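# Move tablecloth from side table to big table

## Task

Using the arm mountings given in the scene frame (metres, facing angle in degrees counter-clockwise from +x): arm1 at x=-0.87 y=+0.65 z=+0.72 facing -90; arm2 at x=-0.87 y=-0.65 z=+0.72 facing +90; arm3 at x=+0.00 y=+0.65 z=+0.72 facing -90; arm4 at x=+0.00 y=-0.65 z=+0.72 facing +90; arm5 at x=+0.87 y=+0.65 z=+0.72 facing -90; arm6 at x=+0.87 y=-0.65 z=+0.72 facing +90. Remove the tablecloth from the side table and lay it on the big table so that no part of it droops over an edge. Every item standing on the side table must finish on the uncovered tabletop, upright as it was and near its original spot. At the end the grippers must be open and the arms withdrawn; anything that stays put only because a robot holds it does not count.

## Robot and tools

Setup. Six identical i2rt Big YAM arms, arm1 to arm6, are bolted to the big table top (z about 0.72 m). Odd arms sit on the y=+0.65 side and face -y; even arms sit on y=-0.65 and face +y; pairs are at x=-0.87, 0.00 and +0.87. Each arm has six revolute joints, a two-finger gripper and a wrist camera (armN_cam_wrist). With joints 1 and 6 at zero and the hand level and pointing forward, that camera rides on top of the hand looking toward the fingertips. Reach is roughly 1.0 m from the joint 1 axis. Two room cameras, cam_high and cam_low, are fixed in the room.

Frame. One scene frame for everything: origin on the floor, +z up, metres. The hand point is halfway between the fingertips; the hand's z axis runs along the fingers and the fingers close along its y axis. No foot pose is printed.

execute_actions. Argument actions is a list holding either one action or nothing. An action is an object keyed by robot name (arm1 ... arm6); each holds joints, an object of absolute targets keyed by joint name. These are places to go to, not offsets. Units and ranges: joint1_rad -2.879 to 2.879 (turn about the foot, positive counter-clockwise seen from above, 0 = unfold toward where the foot faces); joint2_rad 0 to 3.141 (shoulder, 0 = upper arm back and about level, increasing lifts it up then forward); joint3_rad 0 to 3.019 (elbow, 0 = folded, increasing opens); joint4_rad -1.692 to 1.57 (hand pitch, positive tips fingers up); joint5_rad -1.57 to 1.57 (hand yaw, positive to the arm's right); joint6_rad -2.094 to 2.094 (hand roll, positive clockwise viewed from behind the hand); gripper_m 0 to 0.093 (fingertip gap in metres). Done tolerances are ±0.045, ±0.14, ±0.09, ±0.055, ±0.03, ±0.035 rad and ±0.003 m. Any subset of arms and joints may be named; everything named starts at once and may finish at different times. Omitted joints or arms may still drive toward earlier targets. An action runs at most 15 s. An unknown key or out-of-range number rejects the whole call and nothing moves. Optional cameras lists which images to return (any of the eight names or "all"; omitted or null also means all; [] means none); the pictures line gives the image order. An empty actions list just reports state and images.

wait takes seconds (0 to 10) and commands nothing; the scene keeps running. zoom_image takes camera and region [x0, y0, x1, y1] in pixels of that camera's latest full image, top-left origin, at most 504 by 504. finished_scene takes scene, the number of the current scene; it is final and its result reports success and gives the next task.

Reading results. joint_status tells how each commanded motion ended. off_target: stopped short and may still be pushing. contact_stop or time_out: the joint gives up its target and holds where it is, except a timed-out joint may keep a target (its old one or one within 0.375, 0.375, 0.113, 0.225, 0.075, 0.3 rad for joints 1-6) and keep pushing; on_its_own lists such uncommanded behaviour, and its held at value is the target, not the position. Send a joint its reported position to relieve the push. joint command not followed (with a cause line) means a self/inter-arm clearance check blocked that arm's joint targets; its gripper target still runs, and blocked joints show not_followed and may be retried on later actions until given passable targets. That check can act late and ignores fingers, gripper housings and wrist cameras. If a result reports a stop, later motion calls in the same reply are skipped. Very small target changes may not move a joint; a joint holding a load sinks. Paths between postures can swing wide because joints move at different speeds.

Heat. Holding loads and pushing warm motors, even while you think. MOTOR HOT appears from 85 °C; at 100 °C the arm goes limp and falls (OVER-TEMPERATURE FAULT), its unfinished keys showing limit_stop_at_motor_heat; resend those targets afterwards. Some heat carries into the next scene.

Avoid. Robots pressing hard against each other ends the run; hard hits can too. Arms do not yield on contact and can push hard, so do not drive into tables or objects. Never knock a rigid object off or out of the work area. Avoid drops, slips and slams. Finish with grippers open and arms out of the way, everything resting on its own. Fewer motion seconds is better; the robot holds the last command while you think.

Each tool is called after "Call:" by a JSON object that holds its "method" and its "body".

## Session

Call:
{"method": "execute_actions", "body": {"actions": []}}

Scene clock: 0.00 s.
arm1.joint_positions: joint1_rad=+0.011 joint2_rad=+0.441 joint3_rad=+1.477 joint4_rad=-1.540 joint5_rad=+0.016 joint6_rad=+0.011 gripper_m=+0.095
arm1.joint_status: not commanded
arm1.hand: x=-0.8738 y=+0.5326 z=+1.3540 quat_wxyz=(-0.363, -0.609, -0.608, +0.358) (m; scene frame)
arm2.joint_positions: joint1_rad=+0.005 joint2_rad=+0.436 joint3_rad=+1.463 joint4_rad=-1.545 joint5_rad=+0.016 joint6_rad=+0.012 gripper_m=+0.094
arm2.joint_status: not commanded
arm2.hand: x=-0.8796 y=-0.5321 z=+1.2900 quat_wxyz=(-0.358, +0.617, -0.606, -0.353) (m; scene frame)
arm3.joint_positions: joint1_rad=+0.006 joint2_rad=+0.449 joint3_rad=+1.469 joint4_rad=-1.528 joint5_rad=-0.015 joint6_rad=+0.002 gripper_m=+0.094
arm3.joint_status: not commanded
arm3.hand: x=-0.0021 y=+0.5246 z=+1.2924 quat_wxyz=(-0.358, -0.617, -0.602, +0.359) (m; scene frame)
arm4.joint_positions: joint1_rad=+0.011 joint2_rad=+0.430 joint3_rad=+1.481 joint4_rad=-1.526 joint5_rad=+0.016 joint6_rad=+0.017 gripper_m=+0.095
arm4.joint_status: not commanded
arm4.hand: x=-0.0032 y=-0.5359 z=+1.2898 quat_wxyz=(-0.359, +0.613, -0.594, -0.378) (m; scene frame)
arm5.joint_positions: joint1_rad=-0.012 joint2_rad=+0.426 joint3_rad=+1.468 joint4_rad=-1.529 joint5_rad=+0.015 joint6_rad=+0.009 gripper_m=+0.094
arm5.joint_status: not commanded
arm5.hand: x=+0.8676 y=+0.5391 z=+1.3561 quat_wxyz=(-0.358, -0.616, -0.593, +0.376) (m; scene frame)
arm6.joint_positions: joint1_rad=+0.003 joint2_rad=+0.454 joint3_rad=+1.482 joint4_rad=-1.543 joint5_rad=+0.010 joint6_rad=-0.016 gripper_m=+0.095
arm6.joint_status: not commanded
arm6.hand: x=+0.8676 y=-0.5253 z=+1.3801 quat_wxyz=(-0.356, +0.624, -0.599, -0.354) (m; scene frame)
pictures: arm1_cam_wrist, arm2_cam_wrist, arm3_cam_wrist, arm4_cam_wrist, arm5_cam_wrist, arm6_cam_wrist, cam_high, cam_low
Images, in order (width x height): arm1_cam_wrist 504x504, arm2_cam_wrist 504x504, arm3_cam_wrist 504x504, arm4_cam_wrist 504x504, arm5_cam_wrist 504x504, arm6_cam_wrist 504x504, cam_high 504x504, cam_low 504x504.

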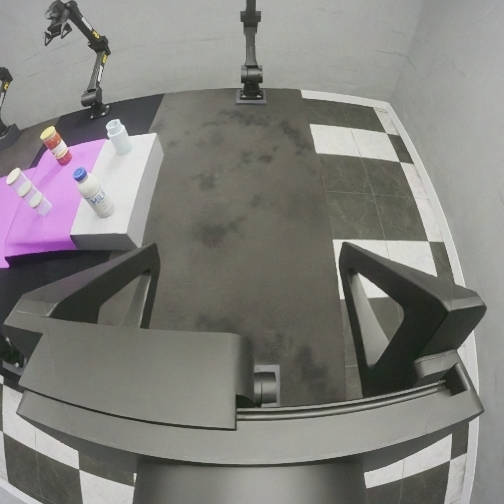

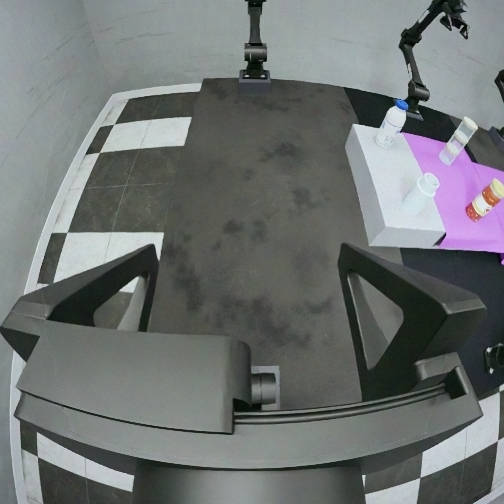

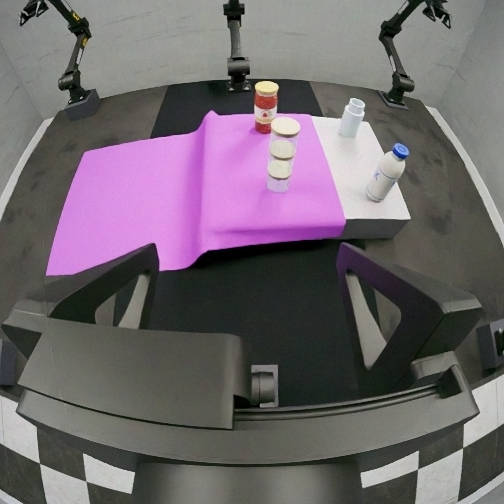

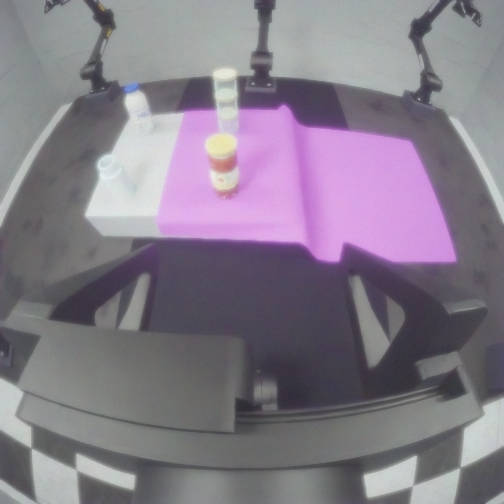

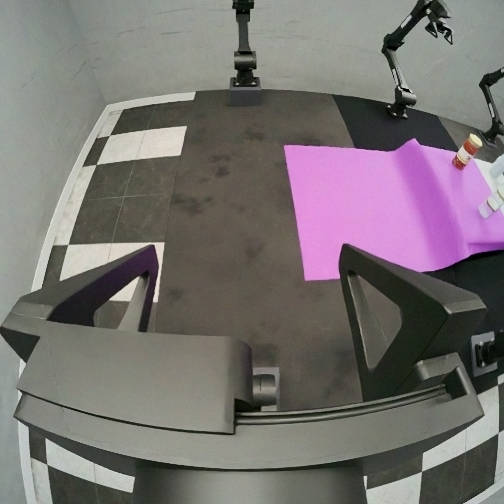

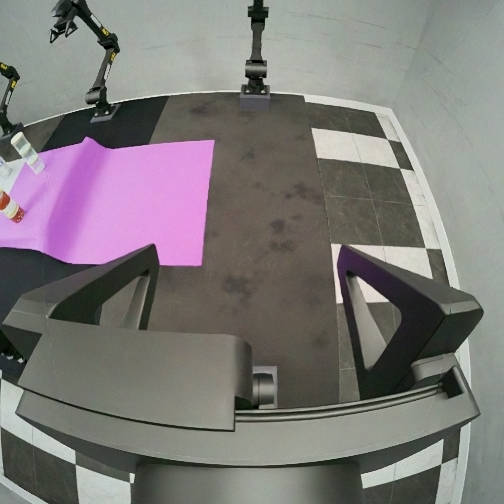

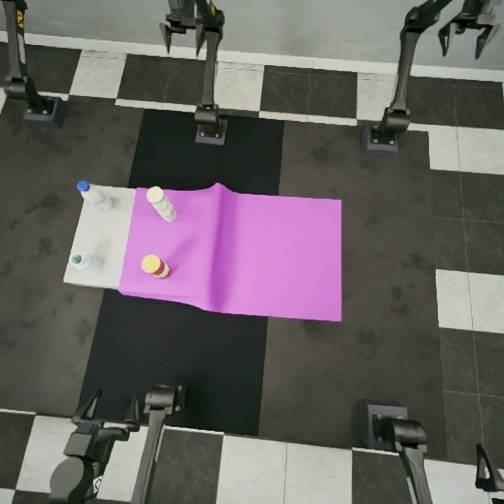

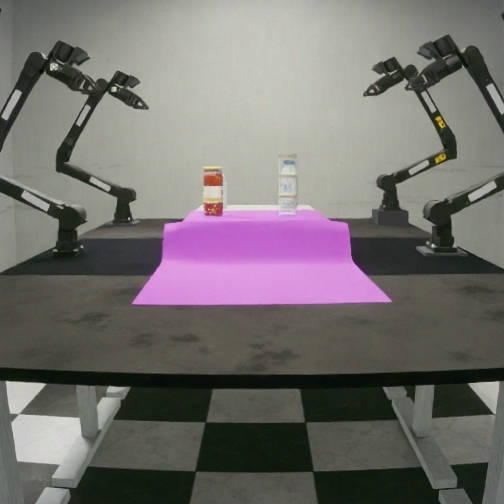

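Call:
{"method": "zoom_image", "body": {"camera": "cam_low", "region": [140,130,380,310]}}

Call:
{"method": "execute_actions", "body": {"actions": [{"arm3":{"joints":{"joint2_rad":0.9,"joint3_rad":1.0,"joint4_rad":-0.6}},"arm4":{"joints":{"joint2_rad":0.9,"joint3_rad":0.7,"joint4_rad":-0.3}},"arm5":{"joints":{"joint2_rad":1.5,"joint3_rad":1.5,"joint4_rad":-1.5}},"arm6":{"joints":{"joint2_rad":1.5,"joint3_rad":1.2,"joint4_rad":-1.2}}}], "cameras": ["arm3_cam_wrist","arm4_cam_wrist","cam_high","cam_low"]}}

Region (140, 130, 380, 310) of cam_low's 504x504 image, scaled by 2.100, with more detail than that image has; it fills the top 378 rows of this view, and the rest is white.

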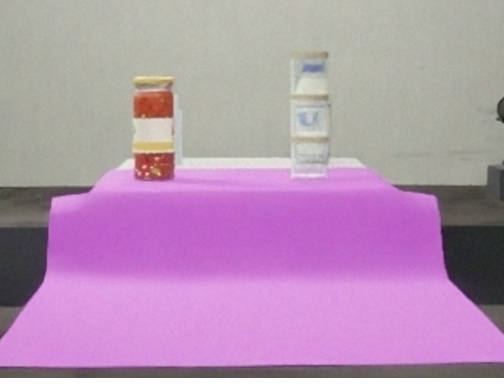

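Scene clock: 2.33 s.
arm1.joint_positions: joint1_rad=+0.011 joint2_rad=+0.441 joint3_rad=+1.477 joint4_rad=-1.540 joint5_rad=+0.016 joint6_rad=+0.011 gripper_m=+0.095
arm1.joint_status: not commanded
arm1.hand: x=-0.8738 y=+0.5326 z=+1.3540 quat_wxyz=(-0.363, -0.609, -0.608, +0.358) (m; scene frame)
arm2.joint_positions: joint1_rad=+0.005 joint2_rad=+0.436 joint3_rad=+1.463 joint4_rad=-1.545 joint5_rad=+0.016 joint6_rad=+0.012 gripper_m=+0.094
arm2.joint_status: not commanded
arm2.hand: x=-0.8796 y=-0.5321 z=+1.2900 quat_wxyz=(-0.358, +0.617, -0.606, -0.353) (m; scene frame)
arm3.joint_positions: joint1_rad=+0.006 joint2_rad=+0.895 joint3_rad=+0.980 joint4_rad=-0.619 joint5_rad=-0.015 joint6_rad=+0.002 gripper_m=+0.094
arm3.joint_status: all done
arm3.hand: x=-0.0116 y=+0.2199 z=+1.1059 quat_wxyz=(-0.350, -0.622, -0.607, +0.351) (m; scene frame)
arm4.joint_positions: joint1_rad=+0.011 joint2_rad=+0.911 joint3_rad=+0.703 joint4_rad=-0.322 joint5_rad=+0.016 joint6_rad=+0.017 gripper_m=+0.095
arm4.joint_status: all done
arm4.hand: x=-0.0222 y=-0.2212 z=+0.9886 quat_wxyz=(-0.343, +0.624, -0.603, -0.360) (m; scene frame)
arm5.joint_positions: joint1_rad=-0.012 joint2_rad=+1.502 joint3_rad=+1.488 joint4_rad=-1.502 joint5_rad=+0.015 joint6_rad=+0.009 gripper_m=+0.094
arm5.joint_status: all done
arm5.hand: x=+0.8578 y=+0.1931 z=+1.0573 quat_wxyz=(-0.015, -0.718, -0.695, +0.029) (m; scene frame)
arm6.joint_positions: joint1_rad=+0.003 joint2_rad=+1.502 joint3_rad=+1.189 joint4_rad=-1.208 joint5_rad=+0.010 joint6_rad=-0.016 gripper_m=+0.095
arm6.joint_status: all done
arm6.hand: x=+0.8588 y=-0.2105 z=+0.9654 quat_wxyz=(-0.020, +0.723, -0.690, -0.013) (m; scene frame)
pictures: arm3_cam_wrist, arm4_cam_wrist, cam_high, cam_low
Images, in order (width x height): arm3_cam_wrist 504x504, arm4_cam_wrist 504x504, cam_high 504x504, cam_low 504x504.

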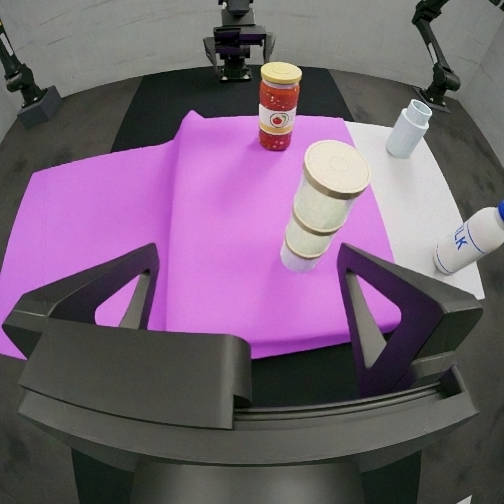

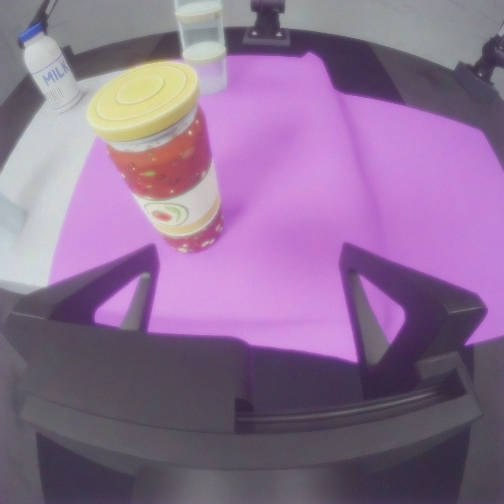

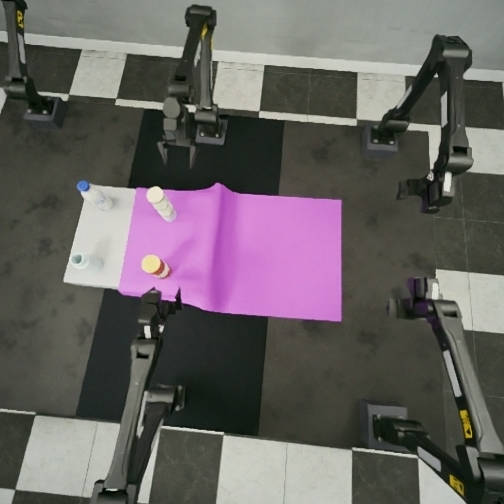

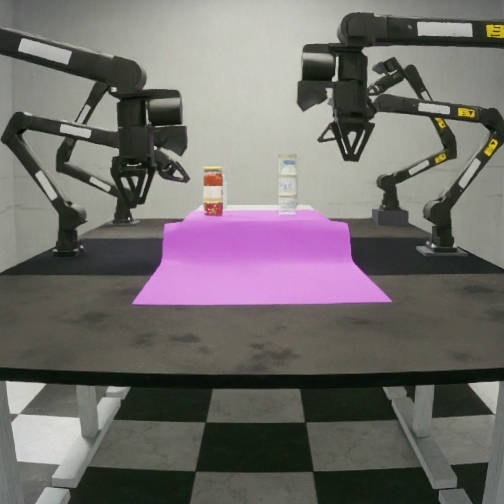

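Call:
{"method": "execute_actions", "body": {"actions": [{"arm3":{"joints":{"joint1_rad":-0.14,"joint2_rad":0.85,"joint3_rad":0.2,"joint4_rad":0.45}},"arm4":{"joints":{"joint1_rad":0.12,"joint2_rad":0.85,"joint3_rad":0.2,"joint4_rad":0.45}},"arm5":{"joints":{"joint2_rad":0.44,"joint1_rad":0.5}},"arm6":{"joints":{"joint1_rad":0.68,"joint2_rad":2.3,"joint3_rad":1.81,"joint4_rad":-1.05}}}], "cameras": ["arm3_cam_wrist","arm4_cam_wrist","cam_high","cam_low"]}}

Scene clock: 7.00 s.
arm1.joint_positions: joint1_rad=+0.011 joint2_rad=+0.441 joint3_rad=+1.477 joint4_rad=-1.540 joint5_rad=+0.016 joint6_rad=+0.011 gripper_m=+0.095
arm1.joint_status: not commanded
arm1.hand: x=-0.8738 y=+0.5326 z=+1.3540 quat_wxyz=(-0.363, -0.609, -0.608, +0.358) (m; scene frame)
arm2.joint_positions: joint1_rad=+0.005 joint2_rad=+0.436 joint3_rad=+1.463 joint4_rad=-1.545 joint5_rad=+0.016 joint6_rad=+0.012 gripper_m=+0.094
arm2.joint_status: not commanded
arm2.hand: x=-0.8796 y=-0.5321 z=+1.2900 quat_wxyz=(-0.358, +0.617, -0.606, -0.353) (m; scene frame)
arm3.joint_positions: joint1_rad=-0.142 joint2_rad=+0.856 joint3_rad=+0.203 joint4_rad=+0.431 joint5_rad=-0.015 joint6_rad=+0.002 gripper_m=+0.094
arm3.joint_status: all done
arm3.hand: x=-0.0637 y=+0.2873 z=+0.9046 quat_wxyz=(-0.405, -0.597, -0.504, +0.475) (m; scene frame)
arm4.joint_positions: joint1_rad=+0.118 joint2_rad=+0.847 joint3_rad=+0.199 joint4_rad=+0.427 joint5_rad=+0.016 joint6_rad=+0.017 gripper_m=+0.095
arm4.joint_status: all done
arm4.hand: x=-0.0574 y=-0.2880 z=+0.8951 quat_wxyz=(-0.404, +0.588, -0.513, -0.477) (m; scene frame)
arm5.joint_positions: joint1_rad=+0.487 joint2_rad=+0.434 joint3_rad=+1.497 joint4_rad=-1.500 joint5_rad=+0.013 joint6_rad=+0.009 gripper_m=+0.094
arm5.joint_status: all done
arm5.hand: x=+0.9237 y=+0.5506 z=+1.3731 quat_wxyz=(-0.457, -0.443, -0.717, +0.286) (m; scene frame)
arm6.joint_positions: joint1_rad=+0.674 joint2_rad=+2.310 joint3_rad=+1.781 joint4_rad=-1.049 joint5_rad=+0.008 joint6_rad=-0.016 gripper_m=+0.095
arm6.joint_status: all done
arm6.hand: x=+0.4486 y=-0.1488 z=+0.7408 quat_wxyz=(-0.001, +0.910, -0.414, +0.006) (m; scene frame)
pictures: arm3_cam_wrist, arm4_cam_wrist, cam_high, cam_low
Images, in order (width x height): arm3_cam_wrist 504x504, arm4_cam_wrist 504x504, cam_high 504x504, cam_low 504x504.

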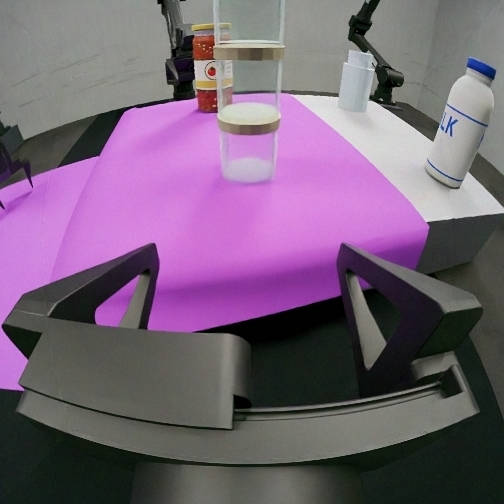

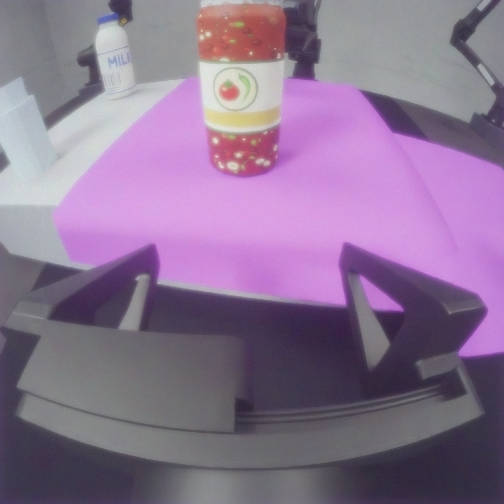

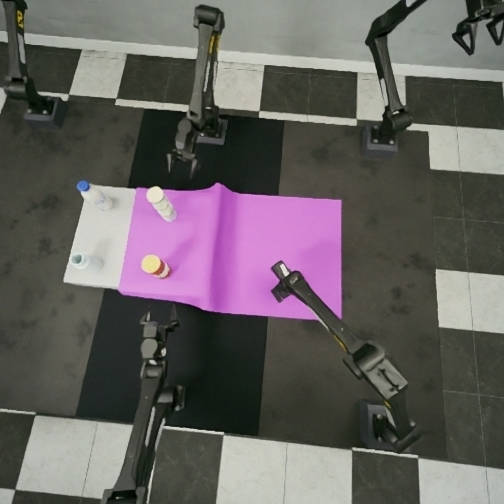

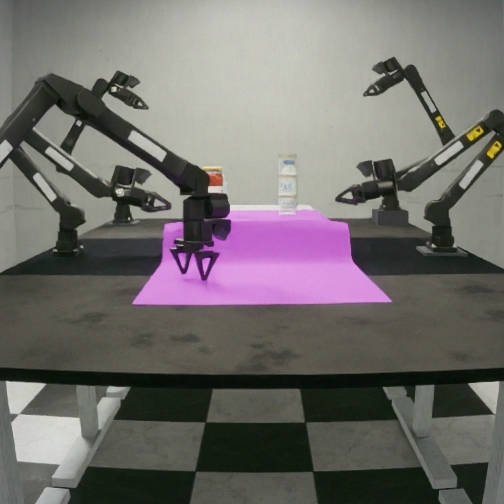

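Call:
{"method": "execute_actions", "body": {"actions": [{"arm3":{"joints":{"joint2_rad":1.25,"joint3_rad":0.36,"joint4_rad":0.69}},"arm4":{"joints":{"joint1_rad":0.14,"joint2_rad":1.25,"joint3_rad":0.39,"joint4_rad":0.66}}}], "cameras": []}}

Call:
{"method": "execute_actions", "body": {"actions": [{"arm3":{"joints":{"joint2_rad":1.55,"joint3_rad":0.59,"joint4_rad":0.76}},"arm4":{"joints":{"joint2_rad":1.5,"joint3_rad":0.6,"joint4_rad":0.7}},"arm6":{"joints":{"joint2_rad":2.36}}}], "cameras": ["arm3_cam_wrist","arm4_cam_wrist","cam_high","cam_low"]}}

Scene clock: 8.67 s.
arm1.joint_positions: joint1_rad=+0.011 joint2_rad=+0.441 joint3_rad=+1.477 joint4_rad=-1.540 joint5_rad=+0.016 joint6_rad=+0.011 gripper_m=+0.095
arm1.joint_status: not commanded
arm1.hand: x=-0.8738 y=+0.5326 z=+1.3540 quat_wxyz=(-0.363, -0.609, -0.608, +0.358) (m; scene frame)
arm2.joint_positions: joint1_rad=+0.005 joint2_rad=+0.436 joint3_rad=+1.463 joint4_rad=-1.545 joint5_rad=+0.016 joint6_rad=+0.012 gripper_m=+0.094
arm2.joint_status: not commanded
arm2.hand: x=-0.8796 y=-0.5321 z=+1.2900 quat_wxyz=(-0.358, +0.617, -0.606, -0.353) (m; scene frame)
arm3.joint_positions: joint1_rad=-0.142 joint2_rad=+1.257 joint3_rad=+0.325 joint4_rad=+0.671 joint5_rad=-0.015 joint6_rad=+0.002 gripper_m=+0.094
arm3.joint_status: all done
arm3.hand: x=-0.0756 y=+0.2218 z=+0.8715 quat_wxyz=(-0.395, -0.607, -0.511, +0.463) (m; scene frame)
arm4.joint_positions: joint1_rad=+0.130 joint2_rad=+1.250 joint3_rad=+0.368 joint4_rad=+0.642 joint5_rad=+0.016 joint6_rad=+0.017 gripper_m=+0.095
arm4.joint_status: all done
arm4.hand: x=-0.0765 y=-0.2079 z=+0.8785 quat_wxyz=(-0.397, +0.596, -0.513, -0.473) (m; scene frame)
arm5.joint_positions: joint1_rad=+0.487 joint2_rad=+0.434 joint3_rad=+1.497 joint4_rad=-1.500 joint5_rad=+0.013 joint6_rad=+0.009 gripper_m=+0.094
arm5.joint_status: not commanded
arm5.hand: x=+0.9237 y=+0.5506 z=+1.3731 quat_wxyz=(-0.457, -0.443, -0.717, +0.286) (m; scene frame)
arm6.joint_positions: joint1_rad=+0.674 joint2_rad=+2.310 joint3_rad=+1.781 joint4_rad=-1.049 joint5_rad=+0.008 joint6_rad=-0.016 gripper_m=+0.095
arm6.joint_status: not commanded
arm6.hand: x=+0.4486 y=-0.1488 z=+0.7408 quat_wxyz=(-0.001, +0.910, -0.414, +0.006) (m; scene frame)
pictures: none
No camera images: the call's "cameras" was empty. Leave "cameras" out to get every camera's image.

Scene clock: 9.70 s.
arm1.joint_positions: joint1_rad=+0.011 joint2_rad=+0.441 joint3_rad=+1.477 joint4_rad=-1.540 joint5_rad=+0.016 joint6_rad=+0.011 gripper_m=+0.095
arm1.joint_status: not commanded
arm1.hand: x=-0.8738 y=+0.5326 z=+1.3540 quat_wxyz=(-0.363, -0.609, -0.608, +0.358) (m; scene frame)
arm2.joint_positions: joint1_rad=+0.005 joint2_rad=+0.436 joint3_rad=+1.463 joint4_rad=-1.545 joint5_rad=+0.016 joint6_rad=+0.012 gripper_m=+0.094
arm2.joint_status: not commanded
arm2.hand: x=-0.8796 y=-0.5321 z=+1.2900 quat_wxyz=(-0.358, +0.617, -0.606, -0.353) (m; scene frame)
arm3.joint_positions: joint1_rad=-0.142 joint2_rad=+1.551 joint3_rad=+0.558 joint4_rad=+0.748 joint5_rad=-0.015 joint6_rad=+0.002 gripper_m=+0.094
arm3.joint_status: all done
arm3.hand: x=-0.0926 y=+0.1284 z=+0.8609 quat_wxyz=(-0.399, -0.603, -0.508, +0.468) (m; scene frame)
arm4.joint_positions: joint1_rad=+0.130 joint2_rad=+1.486 joint3_rad=+0.572 joint4_rad=+0.685 joint5_rad=+0.016 joint6_rad=+0.017 gripper_m=+0.095
arm4.joint_status: all done
arm4.hand: x=-0.0910 y=-0.1276 z=+0.8755 quat_wxyz=(-0.399, +0.593, -0.511, -0.477) (m; scene frame)
arm5.joint_positions: joint1_rad=+0.487 joint2_rad=+0.434 joint3_rad=+1.497 joint4_rad=-1.500 joint5_rad=+0.013 joint6_rad=+0.009 gripper_m=+0.094
arm5.joint_status: not commanded
arm5.hand: x=+0.9237 y=+0.5506 z=+1.3731 quat_wxyz=(-0.457, -0.443, -0.717, +0.286) (m; scene frame)
arm6.joint_positions: joint1_rad=+0.675 joint2_rad=+2.329 joint3_rad=+1.787 joint4_rad=-1.050 joint5_rad=+0.009 joint6_rad=-0.016 gripper_m=+0.095
arm6.joint_status: all done
arm6.hand: x=+0.4495 y=-0.1500 z=+0.7306 quat_wxyz=(+0.002, +0.910, -0.413, +0.013) (m; scene frame)
pictures: arm3_cam_wrist, arm4_cam_wrist, cam_high, cam_low
Images, in order (width x height): arm3_cam_wrist 504x504, arm4_cam_wrist 504x504, cam_high 504x504, cam_low 504x504.

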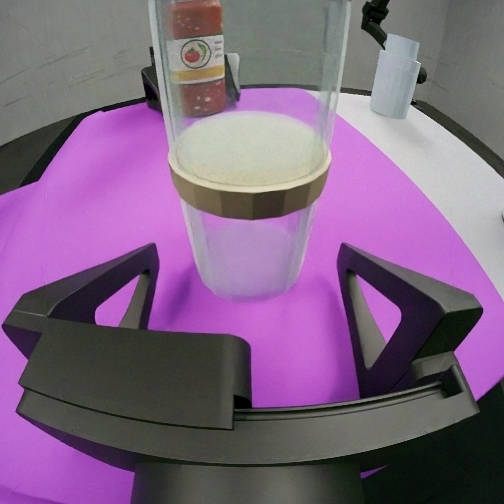

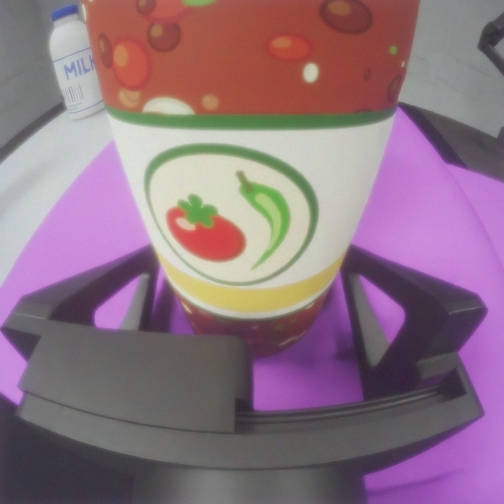

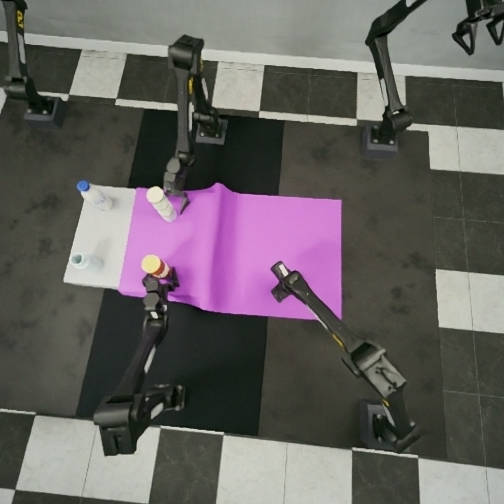

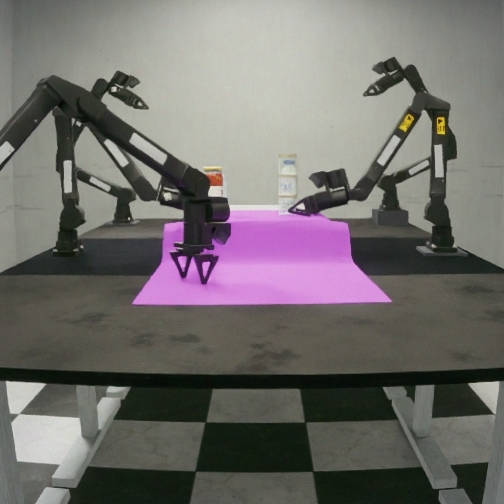

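Arm3 needs about 3.5 cm more.

Call:
{"method": "execute_actions", "body": {"actions": [{"arm3":{"joints":{"joint2_rad":1.64,"joint3_rad":0.69,"joint4_rad":0.75}},"arm4":{"joints":{"gripper_m":0.05}},"arm6":{"joints":{"joint2_rad":2.42}}}], "cameras": ["arm3_cam_wrist","cam_low"]}}

Call:
{"method": "execute_actions", "body": {"actions": [{"arm3":{"joints":{"gripper_m":0.04}},"arm6":{"joints":{"gripper_m":0}}}], "cameras": ["arm3_cam_wrist","arm4_cam_wrist","arm6_cam_wrist","cam_low"]}}

Scene clock: 10.93 s.
arm1.joint_positions: joint1_rad=+0.011 joint2_rad=+0.441 joint3_rad=+1.477 joint4_rad=-1.540 joint5_rad=+0.016 joint6_rad=+0.011 gripper_m=+0.095
arm1.joint_status: not commanded
arm1.hand: x=-0.8738 y=+0.5326 z=+1.3540 quat_wxyz=(-0.363, -0.609, -0.608, +0.358) (m; scene frame)
arm2.joint_positions: joint1_rad=+0.005 joint2_rad=+0.436 joint3_rad=+1.463 joint4_rad=-1.545 joint5_rad=+0.016 joint6_rad=+0.012 gripper_m=+0.094
arm2.joint_status: not commanded
arm2.hand: x=-0.8796 y=-0.5321 z=+1.2900 quat_wxyz=(-0.358, +0.617, -0.606, -0.353) (m; scene frame)
arm3.joint_positions: joint1_rad=-0.142 joint2_rad=+1.634 joint3_rad=+0.655 joint4_rad=+0.748 joint5_rad=-0.015 joint6_rad=+0.002 gripper_m=+0.094
arm3.joint_status: all done
arm3.hand: x=-0.0991 y=+0.0924 z=+0.8611 quat_wxyz=(-0.403, -0.599, -0.505, +0.472) (m; scene frame)
arm4.joint_positions: joint1_rad=+0.130 joint2_rad=+1.486 joint3_rad=+0.572 joint4_rad=+0.685 joint5_rad=+0.018 joint6_rad=+0.017 gripper_m=+0.067
arm4.joint_status: gripper_m off_target (ended at +0.067, target +0.050)
arm4.hand: x=-0.0906 y=-0.1276 z=+0.8755 quat_wxyz=(-0.400, +0.593, -0.512, -0.476) (m; scene frame)
arm5.joint_positions: joint1_rad=+0.487 joint2_rad=+0.434 joint3_rad=+1.497 joint4_rad=-1.500 joint5_rad=+0.013 joint6_rad=+0.009 gripper_m=+0.094
arm5.joint_status: not commanded
arm5.hand: x=+0.9237 y=+0.5506 z=+1.3731 quat_wxyz=(-0.457, -0.443, -0.717, +0.286) (m; scene frame)
arm6.joint_positions: joint1_rad=+0.675 joint2_rad=+2.336 joint3_rad=+1.795 joint4_rad=-1.060 joint5_rad=+0.009 joint6_rad=-0.016 gripper_m=+0.095
arm6.joint_status: all done
arm6.hand: x=+0.4497 y=-0.1501 z=+0.7289 quat_wxyz=(+0.004, +0.910, -0.413, +0.017) (m; scene frame)
pictures: arm3_cam_wrist, cam_low
Images, in order (width x height): arm3_cam_wrist 504x504, cam_low 504x504.

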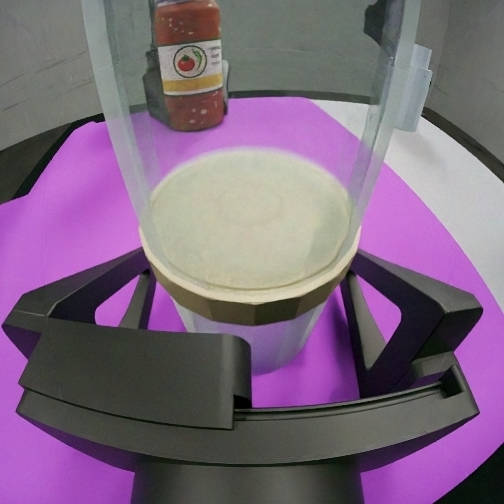

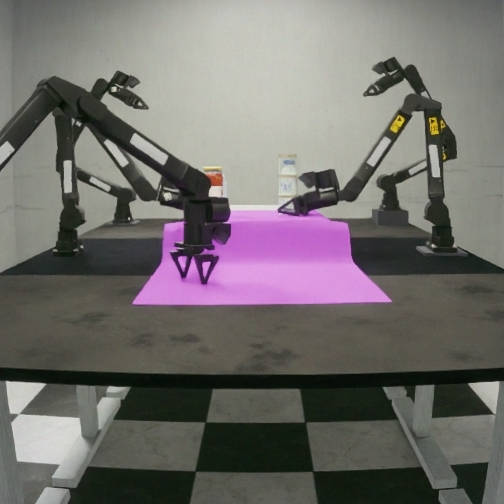

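Scene clock: 11.67 s.
arm1.joint_positions: joint1_rad=+0.011 joint2_rad=+0.441 joint3_rad=+1.477 joint4_rad=-1.540 joint5_rad=+0.016 joint6_rad=+0.011 gripper_m=+0.095
arm1.joint_status: not commanded
arm1.hand: x=-0.8738 y=+0.5326 z=+1.3540 quat_wxyz=(-0.363, -0.609, -0.608, +0.358) (m; scene frame)
arm2.joint_positions: joint1_rad=+0.005 joint2_rad=+0.436 joint3_rad=+1.463 joint4_rad=-1.545 joint5_rad=+0.016 joint6_rad=+0.012 gripper_m=+0.094
arm2.joint_status: not commanded
arm2.hand: x=-0.8796 y=-0.5321 z=+1.2900 quat_wxyz=(-0.358, +0.617, -0.606, -0.353) (m; scene frame)
arm3.joint_positions: joint1_rad=-0.142 joint2_rad=+1.634 joint3_rad=+0.655 joint4_rad=+0.748 joint5_rad=-0.015 joint6_rad=+0.002 gripper_m=+0.058
arm3.joint_status: gripper_m off_target (ended at +0.058, target +0.040)
arm3.hand: x=-0.0992 y=+0.0925 z=+0.8611 quat_wxyz=(-0.403, -0.599, -0.505, +0.472) (m; scene frame)
arm4.joint_positions: joint1_rad=+0.130 joint2_rad=+1.486 joint3_rad=+0.572 joint4_rad=+0.685 joint5_rad=+0.018 joint6_rad=+0.017 gripper_m=+0.067
arm4.joint_status: not commanded
arm4.hand: x=-0.0906 y=-0.1276 z=+0.8755 quat_wxyz=(-0.400, +0.593, -0.512, -0.476) (m; scene frame)
arm5.joint_positions: joint1_rad=+0.487 joint2_rad=+0.434 joint3_rad=+1.497 joint4_rad=-1.500 joint5_rad=+0.013 joint6_rad=+0.009 gripper_m=+0.094
arm5.joint_status: not commanded
arm5.hand: x=+0.9237 y=+0.5506 z=+1.3731 quat_wxyz=(-0.457, -0.443, -0.717, +0.286) (m; scene frame)
arm6.joint_positions: joint1_rad=+0.676 joint2_rad=+2.341 joint3_rad=+1.806 joint4_rad=-1.060 joint5_rad=+0.011 joint6_rad=-0.016 gripper_m=+0.001
arm6.joint_status: all done
arm6.hand: x=+0.4472 y=-0.1478 z=+0.7288 quat_wxyz=(+0.001, +0.911, -0.413, +0.015) (m; scene frame)
pictures: arm3_cam_wrist, arm4_cam_wrist, arm6_cam_wrist, cam_low
Images, in order (width x height): arm3_cam_wrist 504x504, arm4_cam_wrist 504x504, arm6_cam_wrist 504x504, cam_low 504x504.

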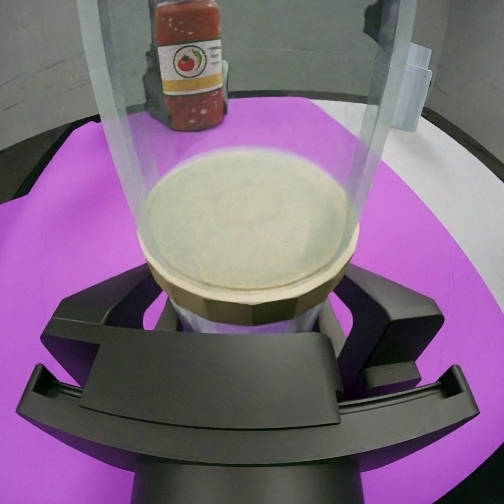

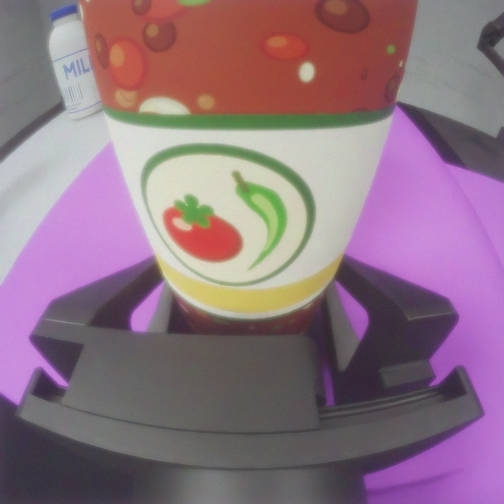

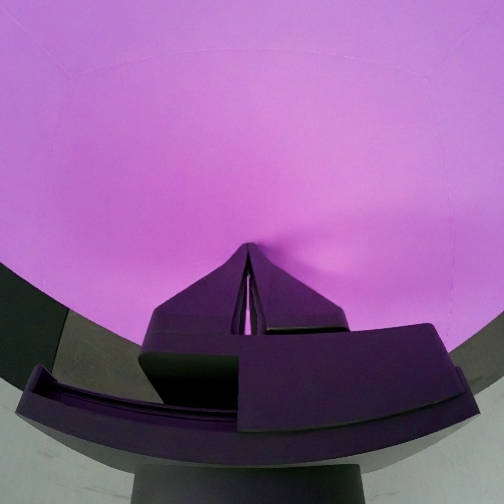

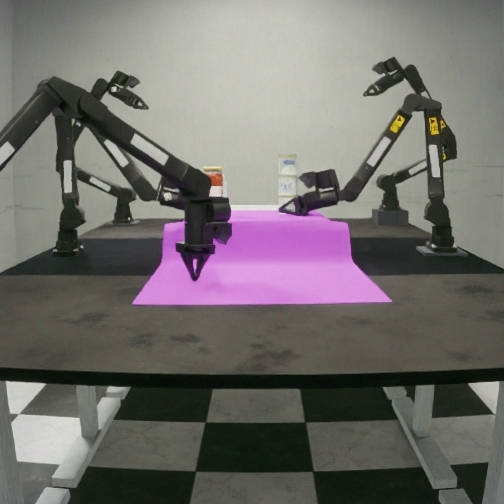

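Call:
{"method": "execute_actions", "body": {"actions": [{"arm3":{"joints":{"joint2_rad":1.6,"joint3_rad":0.76,"joint4_rad":0.66}},"arm4":{"joints":{"joint2_rad":1.45,"joint3_rad":0.67,"joint4_rad":0.59}}}], "cameras": ["cam_low"]}}

Call:
{"method": "execute_actions", "body": {"actions": [{"arm6":{"joints":{"joint1_rad":0.3}}}], "cameras": ["cam_high","cam_low"]}}

Scene clock: 12.93 s.
arm1.joint_positions: joint1_rad=+0.011 joint2_rad=+0.441 joint3_rad=+1.477 joint4_rad=-1.540 joint5_rad=+0.016 joint6_rad=+0.011 gripper_m=+0.095
arm1.joint_status: not commanded
arm1.hand: x=-0.8738 y=+0.5326 z=+1.3540 quat_wxyz=(-0.363, -0.609, -0.608, +0.358) (m; scene frame)
arm2.joint_positions: joint1_rad=+0.005 joint2_rad=+0.436 joint3_rad=+1.463 joint4_rad=-1.545 joint5_rad=+0.016 joint6_rad=+0.012 gripper_m=+0.094
arm2.joint_status: not commanded
arm2.hand: x=-0.8796 y=-0.5321 z=+1.2900 quat_wxyz=(-0.358, +0.617, -0.606, -0.353) (m; scene frame)
arm3.joint_positions: joint1_rad=-0.142 joint2_rad=+1.625 joint3_rad=+0.694 joint4_rad=+0.659 joint5_rad=-0.015 joint6_rad=+0.002 gripper_m=+0.058
arm3.joint_status: all done
arm3.hand: x=-0.1008 y=+0.0838 z=+0.8624 quat_wxyz=(-0.392, -0.609, -0.513, +0.460) (m; scene frame)
arm4.joint_positions: joint1_rad=+0.130 joint2_rad=+1.478 joint3_rad=+0.611 joint4_rad=+0.594 joint5_rad=+0.018 joint6_rad=+0.017 gripper_m=+0.067
arm4.joint_status: all done
arm4.hand: x=-0.0921 y=-0.1194 z=+0.8771 quat_wxyz=(-0.389, +0.603, -0.520, -0.463) (m; scene frame)
arm5.joint_positions: joint1_rad=+0.487 joint2_rad=+0.434 joint3_rad=+1.497 joint4_rad=-1.500 joint5_rad=+0.013 joint6_rad=+0.009 gripper_m=+0.094
arm5.joint_status: not commanded
arm5.hand: x=+0.9237 y=+0.5506 z=+1.3731 quat_wxyz=(-0.457, -0.443, -0.717, +0.286) (m; scene frame)
arm6.joint_positions: joint1_rad=+0.676 joint2_rad=+2.341 joint3_rad=+1.806 joint4_rad=-1.060 joint5_rad=+0.011 joint6_rad=-0.016 gripper_m=+0.001
arm6.joint_status: not commanded
arm6.hand: x=+0.4472 y=-0.1478 z=+0.7288 quat_wxyz=(+0.001, +0.911, -0.413, +0.015) (m; scene frame)
pictures: cam_low
Images, in order (width x height): cam_low 504x504.

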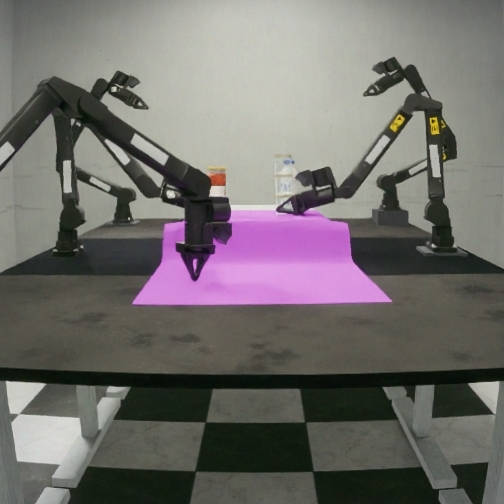

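Scene clock: 14.27 s.
arm1.joint_positions: joint1_rad=+0.011 joint2_rad=+0.441 joint3_rad=+1.477 joint4_rad=-1.540 joint5_rad=+0.016 joint6_rad=+0.011 gripper_m=+0.095
arm1.joint_status: not commanded
arm1.hand: x=-0.8738 y=+0.5326 z=+1.3540 quat_wxyz=(-0.363, -0.609, -0.608, +0.358) (m; scene frame)
arm2.joint_positions: joint1_rad=+0.005 joint2_rad=+0.436 joint3_rad=+1.463 joint4_rad=-1.545 joint5_rad=+0.016 joint6_rad=+0.012 gripper_m=+0.094
arm2.joint_status: not commanded
arm2.hand: x=-0.8796 y=-0.5321 z=+1.2900 quat_wxyz=(-0.358, +0.617, -0.606, -0.353) (m; scene frame)
arm3.joint_positions: joint1_rad=-0.142 joint2_rad=+1.625 joint3_rad=+0.694 joint4_rad=+0.659 joint5_rad=-0.015 joint6_rad=+0.002 gripper_m=+0.058
arm3.joint_status: not commanded
arm3.hand: x=-0.1008 y=+0.0838 z=+0.8624 quat_wxyz=(-0.392, -0.609, -0.513, +0.460) (m; scene frame)
arm4.joint_positions: joint1_rad=+0.130 joint2_rad=+1.478 joint3_rad=+0.611 joint4_rad=+0.594 joint5_rad=+0.018 joint6_rad=+0.017 gripper_m=+0.067
arm4.joint_status: not commanded
arm4.hand: x=-0.0921 y=-0.1194 z=+0.8771 quat_wxyz=(-0.389, +0.603, -0.520, -0.463) (m; scene frame)
arm5.joint_positions: joint1_rad=+0.487 joint2_rad=+0.434 joint3_rad=+1.497 joint4_rad=-1.500 joint5_rad=+0.013 joint6_rad=+0.009 gripper_m=+0.094
arm5.joint_status: not commanded
arm5.hand: x=+0.9237 y=+0.5506 z=+1.3731 quat_wxyz=(-0.457, -0.443, -0.717, +0.286) (m; scene frame)
arm6.joint_positions: joint1_rad=+0.279 joint2_rad=+2.344 joint3_rad=+1.812 joint4_rad=-1.056 joint5_rad=+0.017 joint6_rad=-0.017 gripper_m=+0.001
arm6.joint_status: all done
arm6.hand: x=+0.6745 y=-0.0201 z=+0.7290 quat_wxyz=(-0.001, +0.812, -0.584, +0.013) (m; scene frame)
pictures: cam_high, cam_low
Images, in order (width x height): cam_high 504x504, cam_low 504x504.

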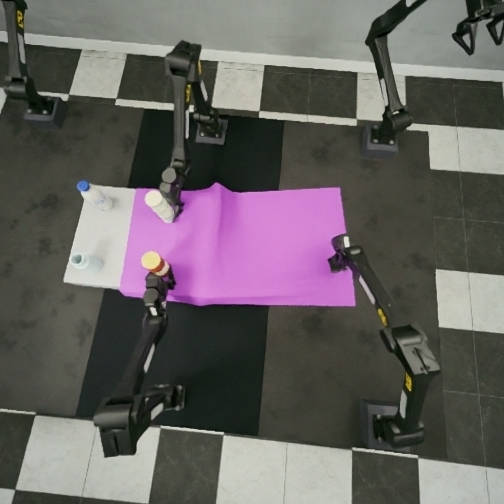

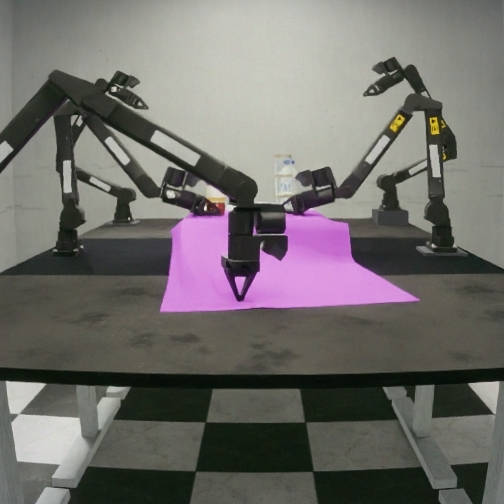

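Call:
{"method": "execute_actions", "body": {"actions": [{"arm3":{"joints":{"joint2_rad":1.58,"joint3_rad":0.83}},"arm4":{"joints":{"joint2_rad":1.43,"joint3_rad":0.74}},"arm6":{"joints":{"joint2_rad":2.2}}}], "cameras": []}}

Call:
{"method": "execute_actions", "body": {"actions": [{"arm6":{"joints":{"joint1_rad":0.72}}}], "cameras": []}}

Call:
{"method": "execute_actions", "body": {"actions": [{"arm6":{"joints":{"joint2_rad":2.43}}}], "cameras": ["cam_low"]}}

Call:
{"method": "execute_actions", "body": {"actions": [{"arm6":{"joints":{"joint1_rad":0.1}}}], "cameras": ["cam_high","cam_low"]}}

Scene clock: 16.73 s.
arm1.joint_positions: joint1_rad=+0.011 joint2_rad=+0.441 joint3_rad=+1.477 joint4_rad=-1.540 joint5_rad=+0.016 joint6_rad=+0.011 gripper_m=+0.095
arm1.joint_status: not commanded
arm1.hand: x=-0.8738 y=+0.5326 z=+1.3540 quat_wxyz=(-0.363, -0.609, -0.608, +0.358) (m; scene frame)
arm2.joint_positions: joint1_rad=+0.005 joint2_rad=+0.436 joint3_rad=+1.463 joint4_rad=-1.545 joint5_rad=+0.016 joint6_rad=+0.012 gripper_m=+0.094
arm2.joint_status: not commanded
arm2.hand: x=-0.8796 y=-0.5321 z=+1.2900 quat_wxyz=(-0.358, +0.617, -0.606, -0.353) (m; scene frame)
arm3.joint_positions: joint1_rad=-0.142 joint2_rad=+1.616 joint3_rad=+0.758 joint4_rad=+0.646 joint5_rad=-0.015 joint6_rad=+0.002 gripper_m=+0.058
arm3.joint_status: all done
arm3.hand: x=-0.1047 y=+0.0620 z=+0.8950 quat_wxyz=(-0.407, -0.595, -0.502, +0.478) (m; scene frame)
arm4.joint_positions: joint1_rad=+0.130 joint2_rad=+1.475 joint3_rad=+0.648 joint4_rad=+0.562 joint5_rad=+0.018 joint6_rad=+0.017 gripper_m=+0.067
arm4.joint_status: joint3_rad time_out (moved +0.036 of +0.129); the others done
arm4.on_its_own: joint3_rad reads +0.648 and still pushes toward +0.740 since a time_out
arm4.hand: x=-0.0940 y=-0.1090 z=+0.8889 quat_wxyz=(-0.391, +0.602, -0.519, -0.465) (m; scene frame)
arm5.joint_positions: joint1_rad=+0.487 joint2_rad=+0.434 joint3_rad=+1.497 joint4_rad=-1.500 joint5_rad=+0.013 joint6_rad=+0.009 gripper_m=+0.094
arm5.joint_status: not commanded
arm5.hand: x=+0.9237 y=+0.5506 z=+1.3731 quat_wxyz=(-0.457, -0.443, -0.717, +0.286) (m; scene frame)
arm6.joint_positions: joint1_rad=+0.294 joint2_rad=+2.191 joint3_rad=+1.795 joint4_rad=-1.055 joint5_rad=+0.013 joint6_rad=-0.017 gripper_m=+0.001
arm6.joint_status: all done
arm6.hand: x=+0.6581 y=-0.0051 z=+0.8219 quat_wxyz=(-0.039, +0.814, -0.577, -0.043) (m; scene frame)
pictures: none
No camera images: the call's "cameras" was empty. Leave "cameras" out to get every camera's image.

not run: a stop came earlier in this reply.

not run: a stop came earlier in this reply.

not run: a stop came earlier in this reply.

Call:
{"method": "execute_actions", "body": {"actions": [{"arm6":{"joints":{"joint1_rad":0.72}}}], "cameras": []}}

Call:
{"method": "execute_actions", "body": {"actions": [{"arm6":{"joints":{"joint2_rad":2.43}}}], "cameras": ["cam_low"]}}

Call:
{"method": "execute_actions", "body": {"actions": [{"arm6":{"joints":{"joint1_rad":0.1}}}], "cameras": ["cam_high","cam_low"]}}

Scene clock: 19.40 s.
arm1.joint_positions: joint1_rad=+0.011 joint2_rad=+0.441 joint3_rad=+1.477 joint4_rad=-1.540 joint5_rad=+0.016 joint6_rad=+0.011 gripper_m=+0.095
arm1.joint_status: not commanded
arm1.hand: x=-0.8738 y=+0.5326 z=+1.3540 quat_wxyz=(-0.363, -0.609, -0.608, +0.358) (m; scene frame)
arm2.joint_positions: joint1_rad=+0.005 joint2_rad=+0.436 joint3_rad=+1.463 joint4_rad=-1.545 joint5_rad=+0.016 joint6_rad=+0.012 gripper_m=+0.094
arm2.joint_status: not commanded
arm2.hand: x=-0.8796 y=-0.5321 z=+1.2900 quat_wxyz=(-0.358, +0.617, -0.606, -0.353) (m; scene frame)
arm3.joint_positions: joint1_rad=-0.142 joint2_rad=+1.616 joint3_rad=+0.758 joint4_rad=+0.646 joint5_rad=-0.015 joint6_rad=+0.002 gripper_m=+0.058
arm3.joint_status: not commanded
arm3.hand: x=-0.1047 y=+0.0620 z=+0.8950 quat_wxyz=(-0.407, -0.595, -0.502, +0.478) (m; scene frame)
arm4.joint_positions: joint1_rad=+0.130 joint2_rad=+1.475 joint3_rad=+0.648 joint4_rad=+0.562 joint5_rad=+0.018 joint6_rad=+0.017 gripper_m=+0.067
arm4.joint_status: not commanded
arm4.on_its_own: joint3_rad reads +0.648 and still pushes toward +0.740 since a time_out
arm4.hand: x=-0.0940 y=-0.1090 z=+0.8889 quat_wxyz=(-0.391, +0.602, -0.519, -0.465) (m; scene frame)
arm5.joint_positions: joint1_rad=+0.487 joint2_rad=+0.434 joint3_rad=+1.497 joint4_rad=-1.500 joint5_rad=+0.013 joint6_rad=+0.009 gripper_m=+0.094
arm5.joint_status: not commanded
arm5.hand: x=+0.9237 y=+0.5506 z=+1.3731 quat_wxyz=(-0.457, -0.443, -0.717, +0.286) (m; scene frame)
arm6.joint_positions: joint1_rad=+0.712 joint2_rad=+2.191 joint3_rad=+1.795 joint4_rad=-1.055 joint5_rad=+0.008 joint6_rad=-0.017 gripper_m=+0.001
arm6.joint_status: all done
arm6.hand: x=+0.4139 y=-0.1472 z=+0.8220 quat_wxyz=(-0.027, +0.917, -0.396, -0.051) (m; scene frame)
pictures: none
No camera images: the call's "cameras" was empty. Leave "cameras" out to get every camera's image.

Scene clock: 20.50 s.
arm1.joint_positions: joint1_rad=+0.011 joint2_rad=+0.441 joint3_rad=+1.477 joint4_rad=-1.540 joint5_rad=+0.016 joint6_rad=+0.011 gripper_m=+0.095
arm1.joint_status: not commanded
arm1.hand: x=-0.8738 y=+0.5326 z=+1.3540 quat_wxyz=(-0.363, -0.609, -0.608, +0.358) (m; scene frame)
arm2.joint_positions: joint1_rad=+0.005 joint2_rad=+0.436 joint3_rad=+1.463 joint4_rad=-1.545 joint5_rad=+0.016 joint6_rad=+0.012 gripper_m=+0.094
arm2.joint_status: not commanded
arm2.hand: x=-0.8796 y=-0.5321 z=+1.2900 quat_wxyz=(-0.358, +0.617, -0.606, -0.353) (m; scene frame)
arm3.joint_positions: joint1_rad=-0.142 joint2_rad=+1.616 joint3_rad=+0.758 joint4_rad=+0.646 joint5_rad=-0.015 joint6_rad=+0.002 gripper_m=+0.058
arm3.joint_status: not commanded
arm3.hand: x=-0.1047 y=+0.0620 z=+0.8950 quat_wxyz=(-0.407, -0.595, -0.502, +0.478) (m; scene frame)
arm4.joint_positions: joint1_rad=+0.130 joint2_rad=+1.475 joint3_rad=+0.648 joint4_rad=+0.562 joint5_rad=+0.018 joint6_rad=+0.017 gripper_m=+0.067
arm4.joint_status: not commanded
arm4.on_its_own: joint3_rad reads +0.648 and still pushes toward +0.740 since a time_out
arm4.hand: x=-0.0940 y=-0.1090 z=+0.8889 quat_wxyz=(-0.391, +0.602, -0.519, -0.465) (m; scene frame)
arm5.joint_positions: joint1_rad=+0.487 joint2_rad=+0.434 joint3_rad=+1.497 joint4_rad=-1.500 joint5_rad=+0.013 joint6_rad=+0.009 gripper_m=+0.094
arm5.joint_status: not commanded
arm5.hand: x=+0.9237 y=+0.5506 z=+1.3731 quat_wxyz=(-0.457, -0.443, -0.717, +0.286) (m; scene frame)
arm6.joint_positions: joint1_rad=+0.712 joint2_rad=+2.354 joint3_rad=+1.829 joint4_rad=-1.047 joint5_rad=+0.008 joint6_rad=-0.017 gripper_m=+0.001
arm6.joint_status: all done
arm6.hand: x=+0.4217 y=-0.1558 z=+0.7287 quat_wxyz=(-0.002, +0.918, -0.396, +0.003) (m; scene frame)
pictures: cam_low
Images, in order (width x height): cam_low 504x504.

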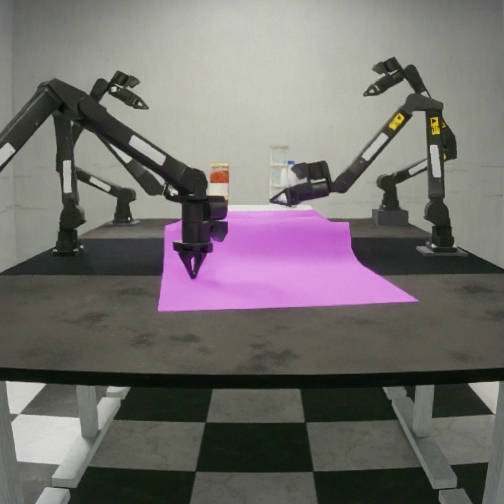

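Scene clock: 21.97 s.
arm1.joint_positions: joint1_rad=+0.011 joint2_rad=+0.441 joint3_rad=+1.477 joint4_rad=-1.540 joint5_rad=+0.016 joint6_rad=+0.011 gripper_m=+0.095
arm1.joint_status: not commanded
arm1.hand: x=-0.8738 y=+0.5326 z=+1.3540 quat_wxyz=(-0.363, -0.609, -0.608, +0.358) (m; scene frame)
arm2.joint_positions: joint1_rad=+0.005 joint2_rad=+0.436 joint3_rad=+1.463 joint4_rad=-1.545 joint5_rad=+0.016 joint6_rad=+0.012 gripper_m=+0.094
arm2.joint_status: not commanded
arm2.hand: x=-0.8796 y=-0.5321 z=+1.2900 quat_wxyz=(-0.358, +0.617, -0.606, -0.353) (m; scene frame)
arm3.joint_positions: joint1_rad=-0.142 joint2_rad=+1.616 joint3_rad=+0.758 joint4_rad=+0.646 joint5_rad=-0.015 joint6_rad=+0.002 gripper_m=+0.058
arm3.joint_status: not commanded
arm3.hand: x=-0.1047 y=+0.0620 z=+0.8950 quat_wxyz=(-0.407, -0.595, -0.502, +0.478) (m; scene frame)
arm4.joint_positions: joint1_rad=+0.130 joint2_rad=+1.475 joint3_rad=+0.648 joint4_rad=+0.562 joint5_rad=+0.018 joint6_rad=+0.017 gripper_m=+0.067
arm4.joint_status: not commanded
arm4.on_its_own: joint3_rad reads +0.648 and still pushes toward +0.740 since a time_out
arm4.hand: x=-0.0940 y=-0.1090 z=+0.8889 quat_wxyz=(-0.391, +0.602, -0.519, -0.465) (m; scene frame)
arm5.joint_positions: joint1_rad=+0.487 joint2_rad=+0.434 joint3_rad=+1.497 joint4_rad=-1.500 joint5_rad=+0.013 joint6_rad=+0.009 gripper_m=+0.094
arm5.joint_status: not commanded
arm5.hand: x=+0.9237 y=+0.5506 z=+1.3731 quat_wxyz=(-0.457, -0.443, -0.717, +0.286) (m; scene frame)
arm6.joint_positions: joint1_rad=+0.062 joint2_rad=+2.354 joint3_rad=+1.829 joint4_rad=-1.047 joint5_rad=+0.026 joint6_rad=-0.017 gripper_m=+0.001
arm6.joint_status: all done
arm6.hand: x=+0.8155 y=+0.0150 z=+0.7287 quat_wxyz=(-0.009, +0.744, -0.668, +0.011) (m; scene frame)
pictures: cam_high, cam_low
Images, in order (width x height): cam_high 504x504, cam_low 504x504.

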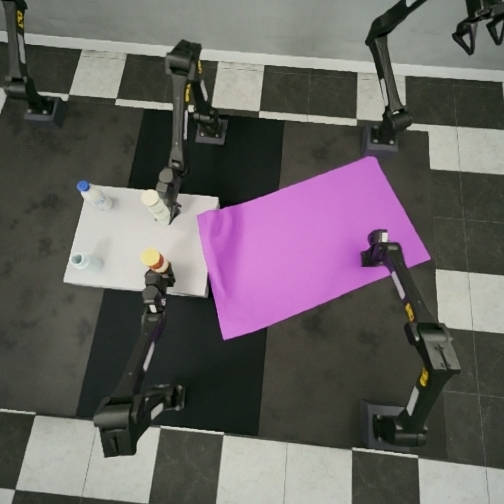

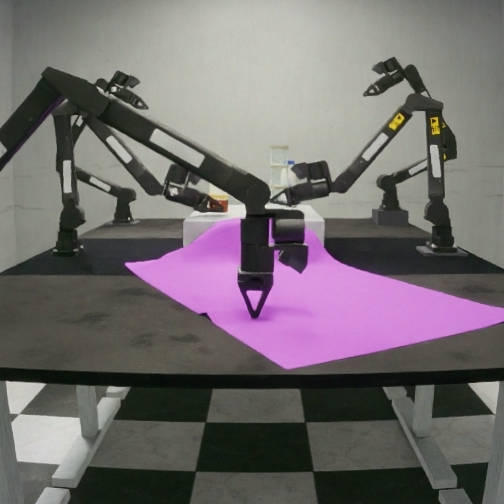

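Call:
{"method": "execute_actions", "body": {"actions": [{"arm3":{"joints":{"joint2_rad":1.61,"joint3_rad":0.7,"joint4_rad":0.76}},"arm4":{"joints":{"joint2_rad":1.47,"joint3_rad":0.62,"joint4_rad":0.71}},"arm6":{"joints":{"joint2_rad":2.15}}}], "cameras": ["cam_low"]}}

Call:
{"method": "execute_actions", "body": {"actions": [{"arm6":{"joints":{"joint1_rad":0.72,"joint2_rad":2.55,"joint3_rad":2.64,"joint4_rad":-1.4}}}], "cameras": ["cam_low","arm3_cam_wrist"]}}

Scene clock: 24.57 s.
arm1.joint_positions: joint1_rad=+0.011 joint2_rad=+0.441 joint3_rad=+1.477 joint4_rad=-1.540 joint5_rad=+0.016 joint6_rad=+0.011 gripper_m=+0.095
arm1.joint_status: not commanded
arm1.hand: x=-0.8738 y=+0.5326 z=+1.3540 quat_wxyz=(-0.363, -0.609, -0.608, +0.358) (m; scene frame)
arm2.joint_positions: joint1_rad=+0.005 joint2_rad=+0.436 joint3_rad=+1.463 joint4_rad=-1.545 joint5_rad=+0.016 joint6_rad=+0.012 gripper_m=+0.094
arm2.joint_status: not commanded
arm2.hand: x=-0.8796 y=-0.5321 z=+1.2900 quat_wxyz=(-0.358, +0.617, -0.606, -0.353) (m; scene frame)
arm3.joint_positions: joint1_rad=-0.142 joint2_rad=+1.633 joint3_rad=+0.684 joint4_rad=+0.721 joint5_rad=-0.015 joint6_rad=+0.002 gripper_m=+0.058
arm3.joint_status: all done
arm3.hand: x=-0.1008 y=+0.0834 z=+0.8682 quat_wxyz=(-0.404, -0.599, -0.505, +0.473) (m; scene frame)
arm4.joint_positions: joint1_rad=+0.130 joint2_rad=+1.493 joint3_rad=+0.599 joint4_rad=+0.652 joint5_rad=+0.018 joint6_rad=+0.017 gripper_m=+0.067
arm4.joint_status: joint4_rad time_out (moved +0.090 of +0.148); the others done
arm4.on_its_own: joint4_rad reads +0.652 and still pushes toward +0.710 since a time_out
arm4.hand: x=-0.0921 y=-0.1197 z=+0.8774 quat_wxyz=(-0.397, +0.596, -0.514, -0.472) (m; scene frame)
arm5.joint_positions: joint1_rad=+0.487 joint2_rad=+0.434 joint3_rad=+1.497 joint4_rad=-1.500 joint5_rad=+0.013 joint6_rad=+0.009 gripper_m=+0.094
arm5.joint_status: not commanded
arm5.hand: x=+0.9237 y=+0.5506 z=+1.3731 quat_wxyz=(-0.457, -0.443, -0.717, +0.286) (m; scene frame)
arm6.joint_positions: joint1_rad=+0.101 joint2_rad=+2.136 joint3_rad=+1.791 joint4_rad=-1.047 joint5_rad=+0.012 joint6_rad=-0.017 gripper_m=+0.001
arm6.joint_status: all done
arm6.hand: x=+0.7848 y=+0.0300 z=+0.8576 quat_wxyz=(-0.063, +0.753, -0.652, -0.061) (m; scene frame)
pictures: cam_low
Images, in order (width x height): cam_low 504x504.

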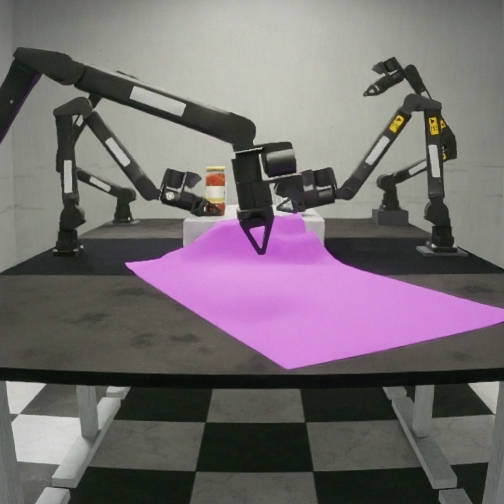

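not run: a stop came earlier in this reply.


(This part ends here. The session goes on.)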